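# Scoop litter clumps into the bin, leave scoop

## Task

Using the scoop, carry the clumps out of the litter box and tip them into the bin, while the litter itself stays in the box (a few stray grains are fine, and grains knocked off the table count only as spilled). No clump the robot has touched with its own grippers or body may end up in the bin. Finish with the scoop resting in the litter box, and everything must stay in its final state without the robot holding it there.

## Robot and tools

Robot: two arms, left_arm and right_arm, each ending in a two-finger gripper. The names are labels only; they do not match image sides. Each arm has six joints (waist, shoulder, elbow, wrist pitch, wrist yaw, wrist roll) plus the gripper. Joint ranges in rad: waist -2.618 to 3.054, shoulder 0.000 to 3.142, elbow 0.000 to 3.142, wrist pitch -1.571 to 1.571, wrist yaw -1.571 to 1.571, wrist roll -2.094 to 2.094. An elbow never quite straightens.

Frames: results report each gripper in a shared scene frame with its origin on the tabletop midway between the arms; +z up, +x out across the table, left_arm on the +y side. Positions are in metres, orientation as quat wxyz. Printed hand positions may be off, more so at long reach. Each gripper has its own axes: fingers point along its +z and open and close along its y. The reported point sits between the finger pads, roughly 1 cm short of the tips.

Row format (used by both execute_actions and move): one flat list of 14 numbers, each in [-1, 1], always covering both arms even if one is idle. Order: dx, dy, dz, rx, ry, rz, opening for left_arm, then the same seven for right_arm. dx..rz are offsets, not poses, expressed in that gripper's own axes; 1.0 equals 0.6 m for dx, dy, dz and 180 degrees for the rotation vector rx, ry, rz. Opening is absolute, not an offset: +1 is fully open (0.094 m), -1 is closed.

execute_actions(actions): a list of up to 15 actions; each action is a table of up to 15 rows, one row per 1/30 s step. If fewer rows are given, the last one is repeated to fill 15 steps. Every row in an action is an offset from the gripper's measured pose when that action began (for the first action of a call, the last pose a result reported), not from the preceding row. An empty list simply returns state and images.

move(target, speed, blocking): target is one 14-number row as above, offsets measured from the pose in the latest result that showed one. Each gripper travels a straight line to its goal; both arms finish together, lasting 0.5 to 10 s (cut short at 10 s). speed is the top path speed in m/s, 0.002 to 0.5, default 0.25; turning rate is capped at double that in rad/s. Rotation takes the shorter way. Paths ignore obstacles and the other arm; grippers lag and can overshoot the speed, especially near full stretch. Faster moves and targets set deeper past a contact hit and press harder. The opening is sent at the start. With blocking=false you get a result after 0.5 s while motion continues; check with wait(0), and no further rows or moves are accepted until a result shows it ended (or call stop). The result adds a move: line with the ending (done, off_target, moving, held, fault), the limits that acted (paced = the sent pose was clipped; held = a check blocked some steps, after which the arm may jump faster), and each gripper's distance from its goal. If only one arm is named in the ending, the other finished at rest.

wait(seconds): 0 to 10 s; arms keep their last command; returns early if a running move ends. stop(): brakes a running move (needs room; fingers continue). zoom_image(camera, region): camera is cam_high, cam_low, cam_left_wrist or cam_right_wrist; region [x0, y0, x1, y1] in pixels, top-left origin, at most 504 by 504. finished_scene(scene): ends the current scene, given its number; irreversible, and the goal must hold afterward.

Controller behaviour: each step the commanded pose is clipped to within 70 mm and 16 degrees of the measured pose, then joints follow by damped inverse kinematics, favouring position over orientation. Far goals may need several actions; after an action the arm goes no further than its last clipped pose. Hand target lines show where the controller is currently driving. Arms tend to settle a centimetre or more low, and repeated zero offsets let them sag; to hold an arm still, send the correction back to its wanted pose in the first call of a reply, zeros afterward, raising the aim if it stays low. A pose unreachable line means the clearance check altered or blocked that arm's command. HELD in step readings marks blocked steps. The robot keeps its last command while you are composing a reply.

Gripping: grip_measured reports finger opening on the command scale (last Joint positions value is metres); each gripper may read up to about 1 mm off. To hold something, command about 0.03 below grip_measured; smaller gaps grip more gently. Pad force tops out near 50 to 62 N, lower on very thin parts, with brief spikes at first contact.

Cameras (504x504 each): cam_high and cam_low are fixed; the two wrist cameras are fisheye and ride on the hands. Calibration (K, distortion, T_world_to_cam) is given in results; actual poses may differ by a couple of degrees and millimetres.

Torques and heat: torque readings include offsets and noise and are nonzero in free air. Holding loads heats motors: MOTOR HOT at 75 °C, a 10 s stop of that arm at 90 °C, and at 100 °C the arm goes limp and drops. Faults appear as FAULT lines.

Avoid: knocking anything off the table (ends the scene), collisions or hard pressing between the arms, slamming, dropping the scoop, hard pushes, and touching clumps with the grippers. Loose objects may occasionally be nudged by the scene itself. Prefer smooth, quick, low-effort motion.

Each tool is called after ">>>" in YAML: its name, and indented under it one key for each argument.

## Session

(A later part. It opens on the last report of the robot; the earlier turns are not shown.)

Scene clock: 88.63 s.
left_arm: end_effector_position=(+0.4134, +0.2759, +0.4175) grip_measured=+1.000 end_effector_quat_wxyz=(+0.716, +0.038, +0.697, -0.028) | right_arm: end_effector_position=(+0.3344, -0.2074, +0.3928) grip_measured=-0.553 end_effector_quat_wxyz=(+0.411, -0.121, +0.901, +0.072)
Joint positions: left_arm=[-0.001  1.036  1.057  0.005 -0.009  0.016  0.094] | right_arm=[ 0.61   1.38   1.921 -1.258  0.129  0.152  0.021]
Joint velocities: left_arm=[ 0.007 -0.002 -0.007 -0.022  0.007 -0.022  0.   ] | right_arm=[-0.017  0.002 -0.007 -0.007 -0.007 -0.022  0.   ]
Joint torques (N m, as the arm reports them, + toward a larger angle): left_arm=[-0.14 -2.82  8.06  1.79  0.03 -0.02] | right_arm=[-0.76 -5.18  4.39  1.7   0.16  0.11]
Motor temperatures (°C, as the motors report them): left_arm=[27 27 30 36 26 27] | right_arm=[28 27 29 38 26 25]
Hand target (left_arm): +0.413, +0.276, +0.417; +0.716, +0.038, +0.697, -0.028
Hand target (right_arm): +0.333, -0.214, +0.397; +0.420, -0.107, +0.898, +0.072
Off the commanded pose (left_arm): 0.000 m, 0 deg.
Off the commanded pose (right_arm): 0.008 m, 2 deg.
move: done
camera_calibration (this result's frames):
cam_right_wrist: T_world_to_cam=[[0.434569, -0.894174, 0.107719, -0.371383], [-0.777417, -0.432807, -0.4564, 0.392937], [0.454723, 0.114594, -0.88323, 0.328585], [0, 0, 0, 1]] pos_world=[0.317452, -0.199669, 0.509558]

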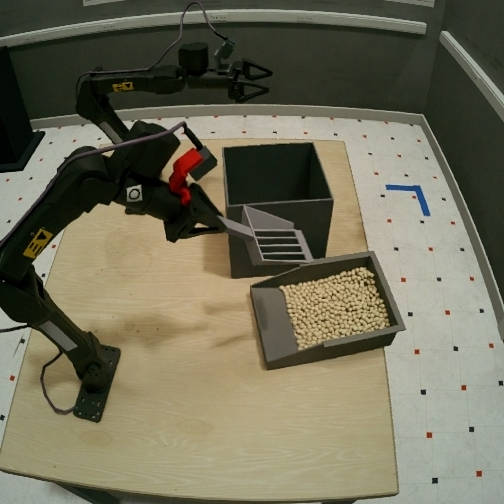

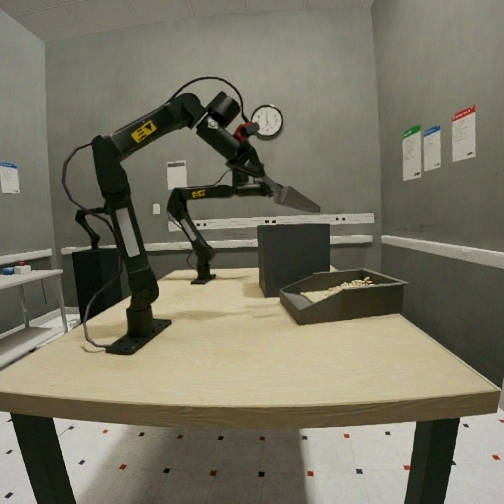

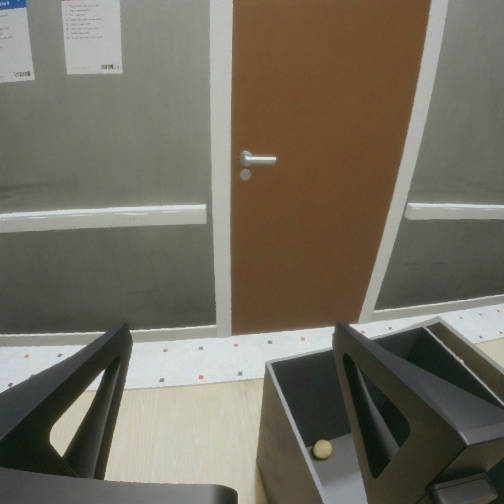

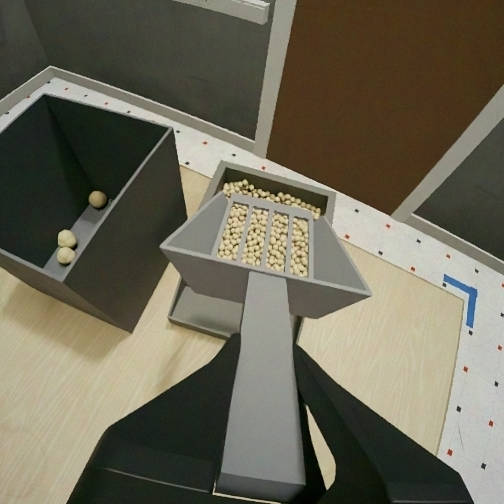

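>>> move:
  target: [0,0,0,0,0,0,1,0.21,-0.01,0.465,0,-0.1,0,-0.65]
  speed: 0.15

>>> move:
  target: [0,0,0,0,0,0,1,0.015,0,0.005,0,0,0,-0.65]
  speed: 0.03

>>> move:
  target: [0,0,0,0,0,0,1,0,0,0,0,0,0,0.2]

>>> move:
  target: [0,0,0,0,0,0,1,-0.08,0,-0.15,0,0,0,0.2]

Scene clock: 91.70 s.
left_arm: end_effector_position=(+0.4134, +0.2759, +0.4175) grip_measured=+1.000 end_effector_quat_wxyz=(+0.716, +0.038, +0.697, -0.028) | right_arm: end_effector_position=(+0.4536, -0.1650, +0.1193) grip_measured=-0.553 end_effector_quat_wxyz=(+0.545, -0.107, +0.826, +0.096)
Joint positions: left_arm=[-0.001  1.036  1.057  0.005 -0.009  0.016  0.094] | right_arm=[0.571 1.662 0.706 0.554 0.124 0.099 0.021]
Joint velocities: left_arm=[-0.022  0.007  0.002 -0.007 -0.022  0.007  0.   ] | right_arm=[-0.007  0.007  0.027  0.051  0.037  0.022 -0.   ]
Joint torques (N m, as the arm reports them, + toward a larger angle): left_arm=[ 0.04 -2.86  7.8   1.79  0.02 -0.01] | right_arm=[-0.97 -5.96  5.74  2.09  0.02 -0.13]
Motor temperatures (°C, as the motors report them): left_arm=[27 27 30 36 26 27] | right_arm=[28 27 29 38 26 25]
Hand target (left_arm): +0.413, +0.276, +0.417; +0.716, +0.038, +0.697, -0.028
Hand target (right_arm): +0.454, -0.169, +0.115; +0.546, -0.107, +0.826, +0.093
Off the commanded pose (left_arm): 0.000 m, 0 deg.
Off the commanded pose (right_arm): 0.007 m, 1 deg.
move: done
camera_calibration (this result's frames):
cam_right_wrist: T_world_to_cam=[[0.391234, -0.909387, 0.141248, -0.342674], [-0.607187, -0.370404, -0.70294, 0.341599], [0.691564, 0.18925, -0.697083, -0.0893949], [0, 0, 0, 1]] pos_world=[0.403303, -0.168176, 0.22621]

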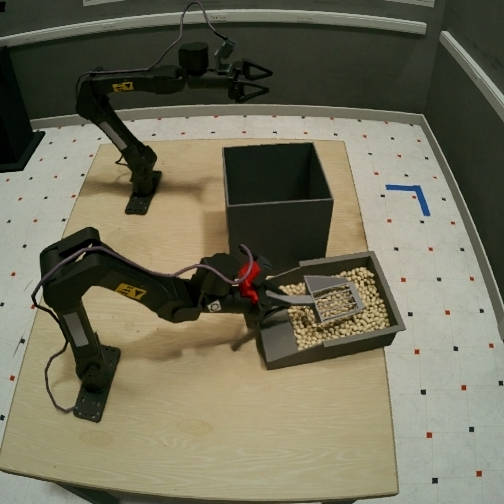

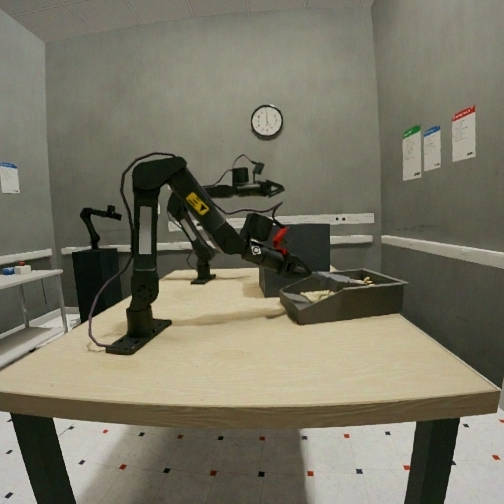

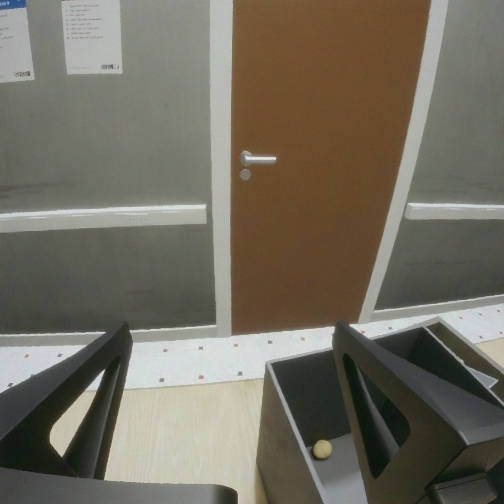

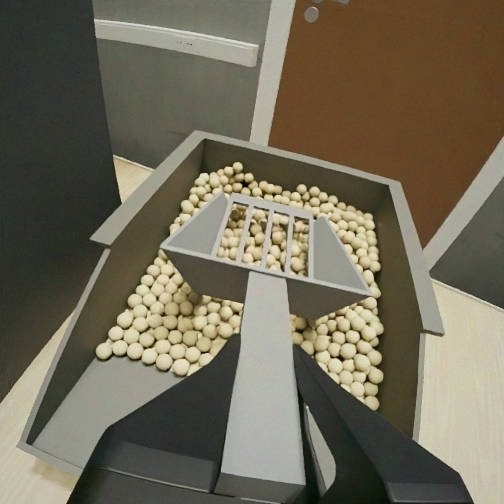

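Scene clock: 92.50 s.
left_arm: end_effector_position=(+0.4134, +0.2759, +0.4175) grip_measured=+1.000 end_effector_quat_wxyz=(+0.716, +0.038, +0.697, -0.028) | right_arm: end_effector_position=(+0.4553, -0.1642, +0.1165) grip_measured=-0.553 end_effector_quat_wxyz=(+0.546, -0.106, +0.825, +0.096)
Joint positions: left_arm=[-0.001  1.036  1.057  0.005 -0.009  0.016  0.094] | right_arm=[0.571 1.678 0.706 0.574 0.124 0.099 0.021]
Joint velocities: left_arm=[-0.007 -0.007 -0.002 -0.095 -0.051  0.022  0.   ] | right_arm=[-0.022 -0.017  0.007 -0.007 -0.022  0.095 -0.001]
Joint torques (N m, as the arm reports them, + toward a larger angle): left_arm=[-0.04 -2.92  7.88  1.79  0.01 -0.04] | right_arm=[ 0.1  -6.13  4.92  2.11  0.08 -0.01]
Motor temperatures (°C, as the motors report them): left_arm=[27 27 30 36 26 27] | right_arm=[28 27 29 38 26 25]
Hand target (left_arm): +0.413, +0.276, +0.417; +0.716, +0.038, +0.697, -0.028
Hand target (right_arm): +0.453, -0.165, +0.110; +0.544, -0.107, +0.826, +0.096
Off the commanded pose (left_arm): 0.000 m, 0 deg.
Off the commanded pose (right_arm): 0.007 m, 0 deg.
move: done
camera_calibration (this result's frames):
cam_right_wrist: T_world_to_cam=[[0.390843, -0.90957, 0.141151, -0.342057], [-0.605241, -0.369492, -0.705095, 0.34044], [0.693487, 0.190151, -0.694923, -0.0936651], [0, 0, 0, 1]] pos_world=[0.404694, -0.167524, 0.223234]

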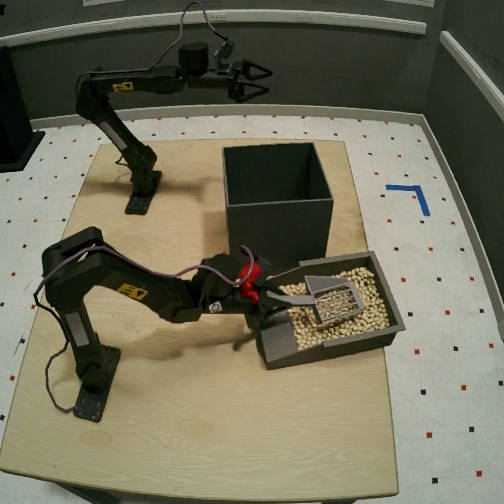

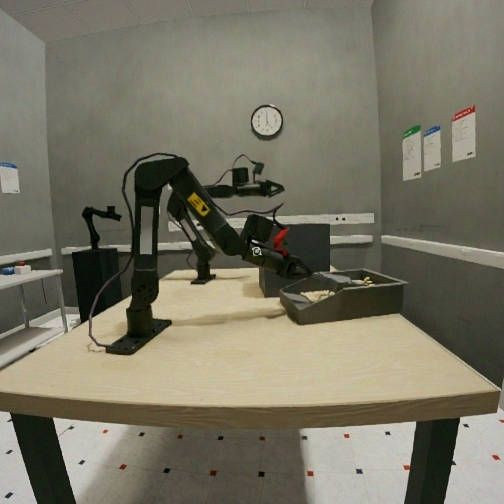

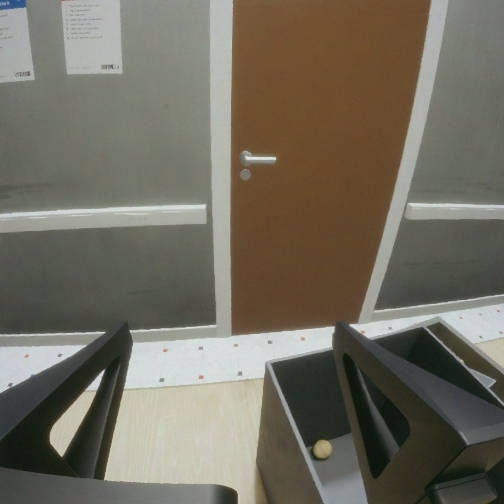

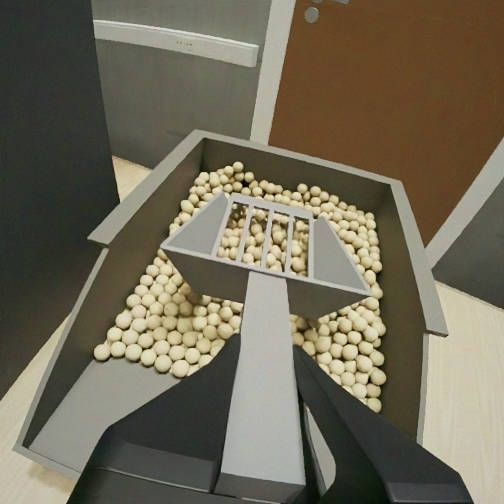

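Scene clock: 93.00 s.
left_arm: end_effector_position=(+0.4134, +0.2759, +0.4175) grip_measured=+1.000 end_effector_quat_wxyz=(+0.716, +0.038, +0.697, -0.028) | right_arm: end_effector_position=(+0.4554, -0.1642, +0.1167) grip_measured=+0.197 end_effector_quat_wxyz=(+0.546, -0.106, +0.825, +0.097)
Joint positions: left_arm=[-0.001  1.036  1.057  0.005 -0.009  0.016  0.094] | right_arm=[0.571 1.678 0.706 0.575 0.124 0.099 0.056]
Joint velocities: left_arm=[ 0.002  0.017 -0.002 -0.022 -0.081 -0.095  0.   ] | right_arm=[-0.012  0.002  0.007  0.037  0.037 -0.081 -0.   ]
Joint torques (N m, as the arm reports them, + toward a larger angle): left_arm=[ 0.13 -2.92  7.89  1.81  0.01 -0.02] | right_arm=[-0.05 -6.89  6.87  1.83  0.08  0.  ]
Motor temperatures (°C, as the motors report them): left_arm=[27 27 30 36 26 27] | right_arm=[28 27 29 38 26 25]
Hand target (left_arm): +0.413, +0.276, +0.417; +0.716, +0.038, +0.697, -0.028
Hand target (right_arm): +0.455, -0.164, +0.117; +0.546, -0.106, +0.825, +0.097
Off the commanded pose (left_arm): 0.000 m, 0 deg.
Off the commanded pose (right_arm): 0.000 m, 0 deg.
move: done
camera_calibration (this result's frames):
cam_right_wrist: T_world_to_cam=[[0.390697, -0.909639, 0.141114, -0.342031], [-0.60451, -0.36915, -0.705901, 0.340518], [0.694207, 0.190488, -0.694112, -0.0939289], [0, 0, 0, 1]] pos_world=[0.404683, -0.167529, 0.22344]

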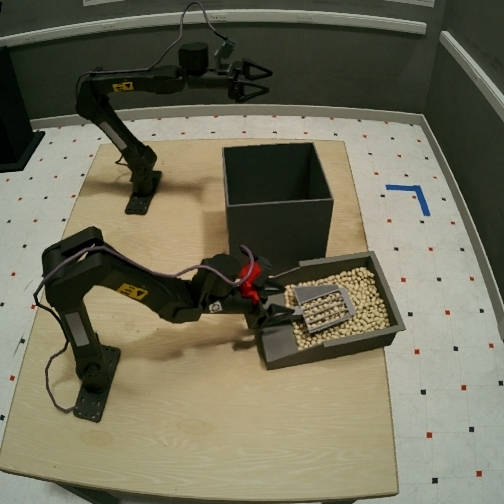

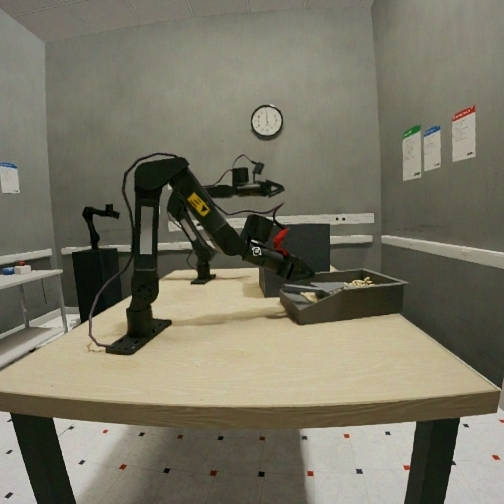

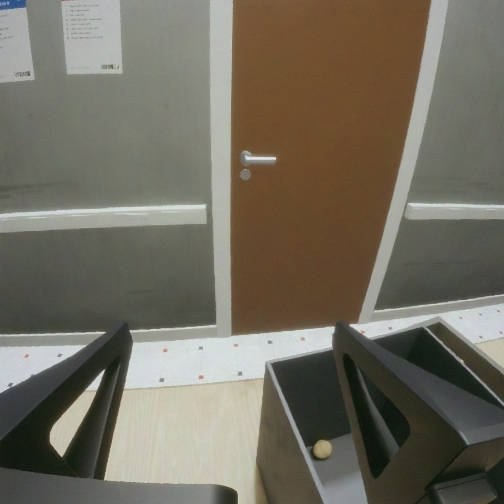

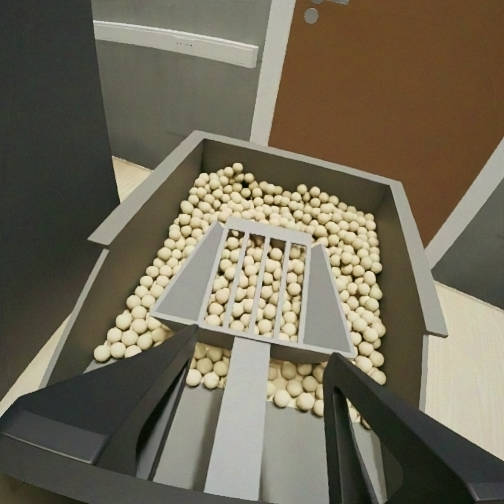

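Scene clock: 94.20 s.
left_arm: end_effector_position=(+0.4134, +0.2759, +0.4175) grip_measured=+1.000 end_effector_quat_wxyz=(+0.716, +0.038, +0.697, -0.028) | right_arm: end_effector_position=(+0.3984, -0.1884, +0.1942) grip_measured=+0.197 end_effector_quat_wxyz=(+0.549, -0.107, +0.823, +0.094)
Joint positions: left_arm=[-0.001  1.036  1.057  0.005 -0.009  0.016  0.094] | right_arm=[0.584 1.24  0.678 0.169 0.141 0.099 0.056]
Joint velocities: left_arm=[-0.017 -0.007  0.017 -0.037  0.037  0.022  0.   ] | right_arm=[ 0.007 -0.012 -0.002 -0.051  0.037  0.007  0.   ]
Joint torques (N m, as the arm reports them, + toward a larger angle): left_arm=[ 0.06 -2.86  7.88  1.81  0.03 -0.02] | right_arm=[ 0.87 -4.62  8.73  1.61  0.19  0.07]
Motor temperatures (°C, as the motors report them): left_arm=[27 27 30 36 26 27] | right_arm=[28 27 29 38 26 25]
Hand target (left_arm): +0.413, +0.276, +0.417; +0.716, +0.038, +0.697, -0.028
Hand target (right_arm): +0.395, -0.186, +0.196; +0.547, -0.106, +0.825, +0.097
Off the commanded pose (left_arm): 0.000 m, 0 deg.
Off the commanded pose (right_arm): 0.005 m, 1 deg.
move: done
camera_calibration (this result's frames):
cam_right_wrist: T_world_to_cam=[[0.387306, -0.91011, 0.147286, -0.352667], [-0.600066, -0.370131, -0.709171, 0.350489], [0.699939, 0.186285, -0.68948, 0.0000783214], [0, 0, 0, 1]] pos_world=[0.346852, -0.191253, 0.300554]

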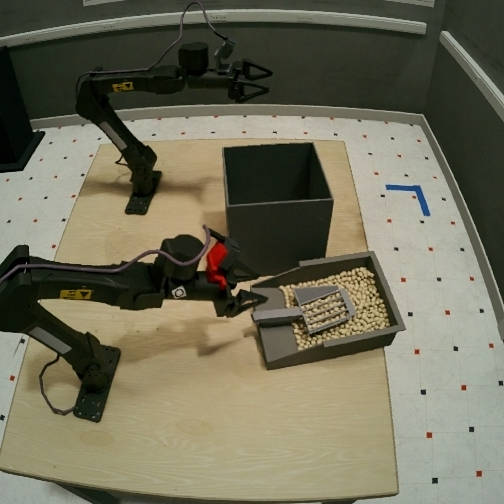

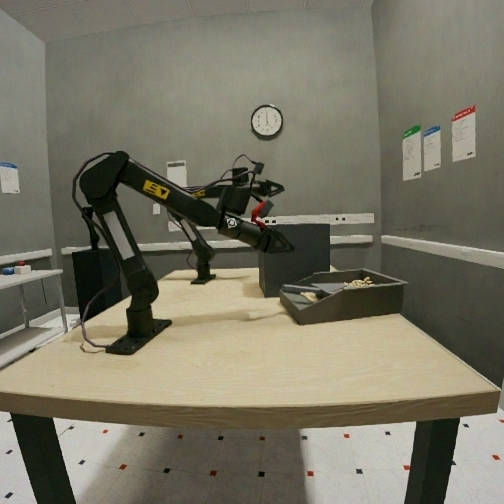

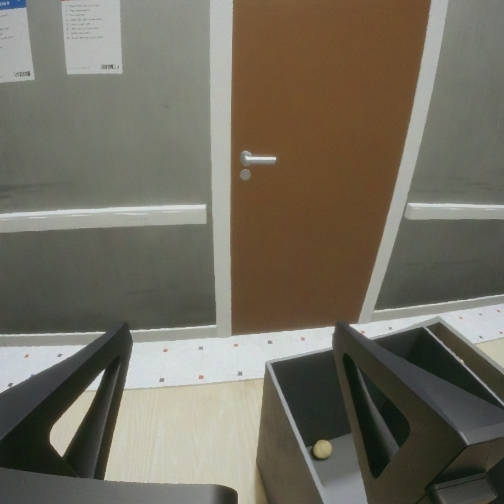

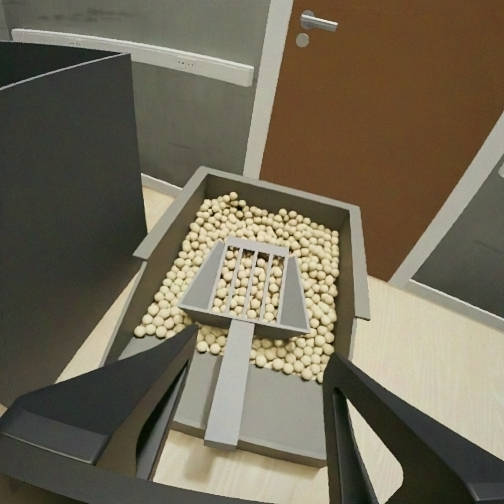

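>>> finished_scene:
  scene: 1

The scene is finished: the task was done.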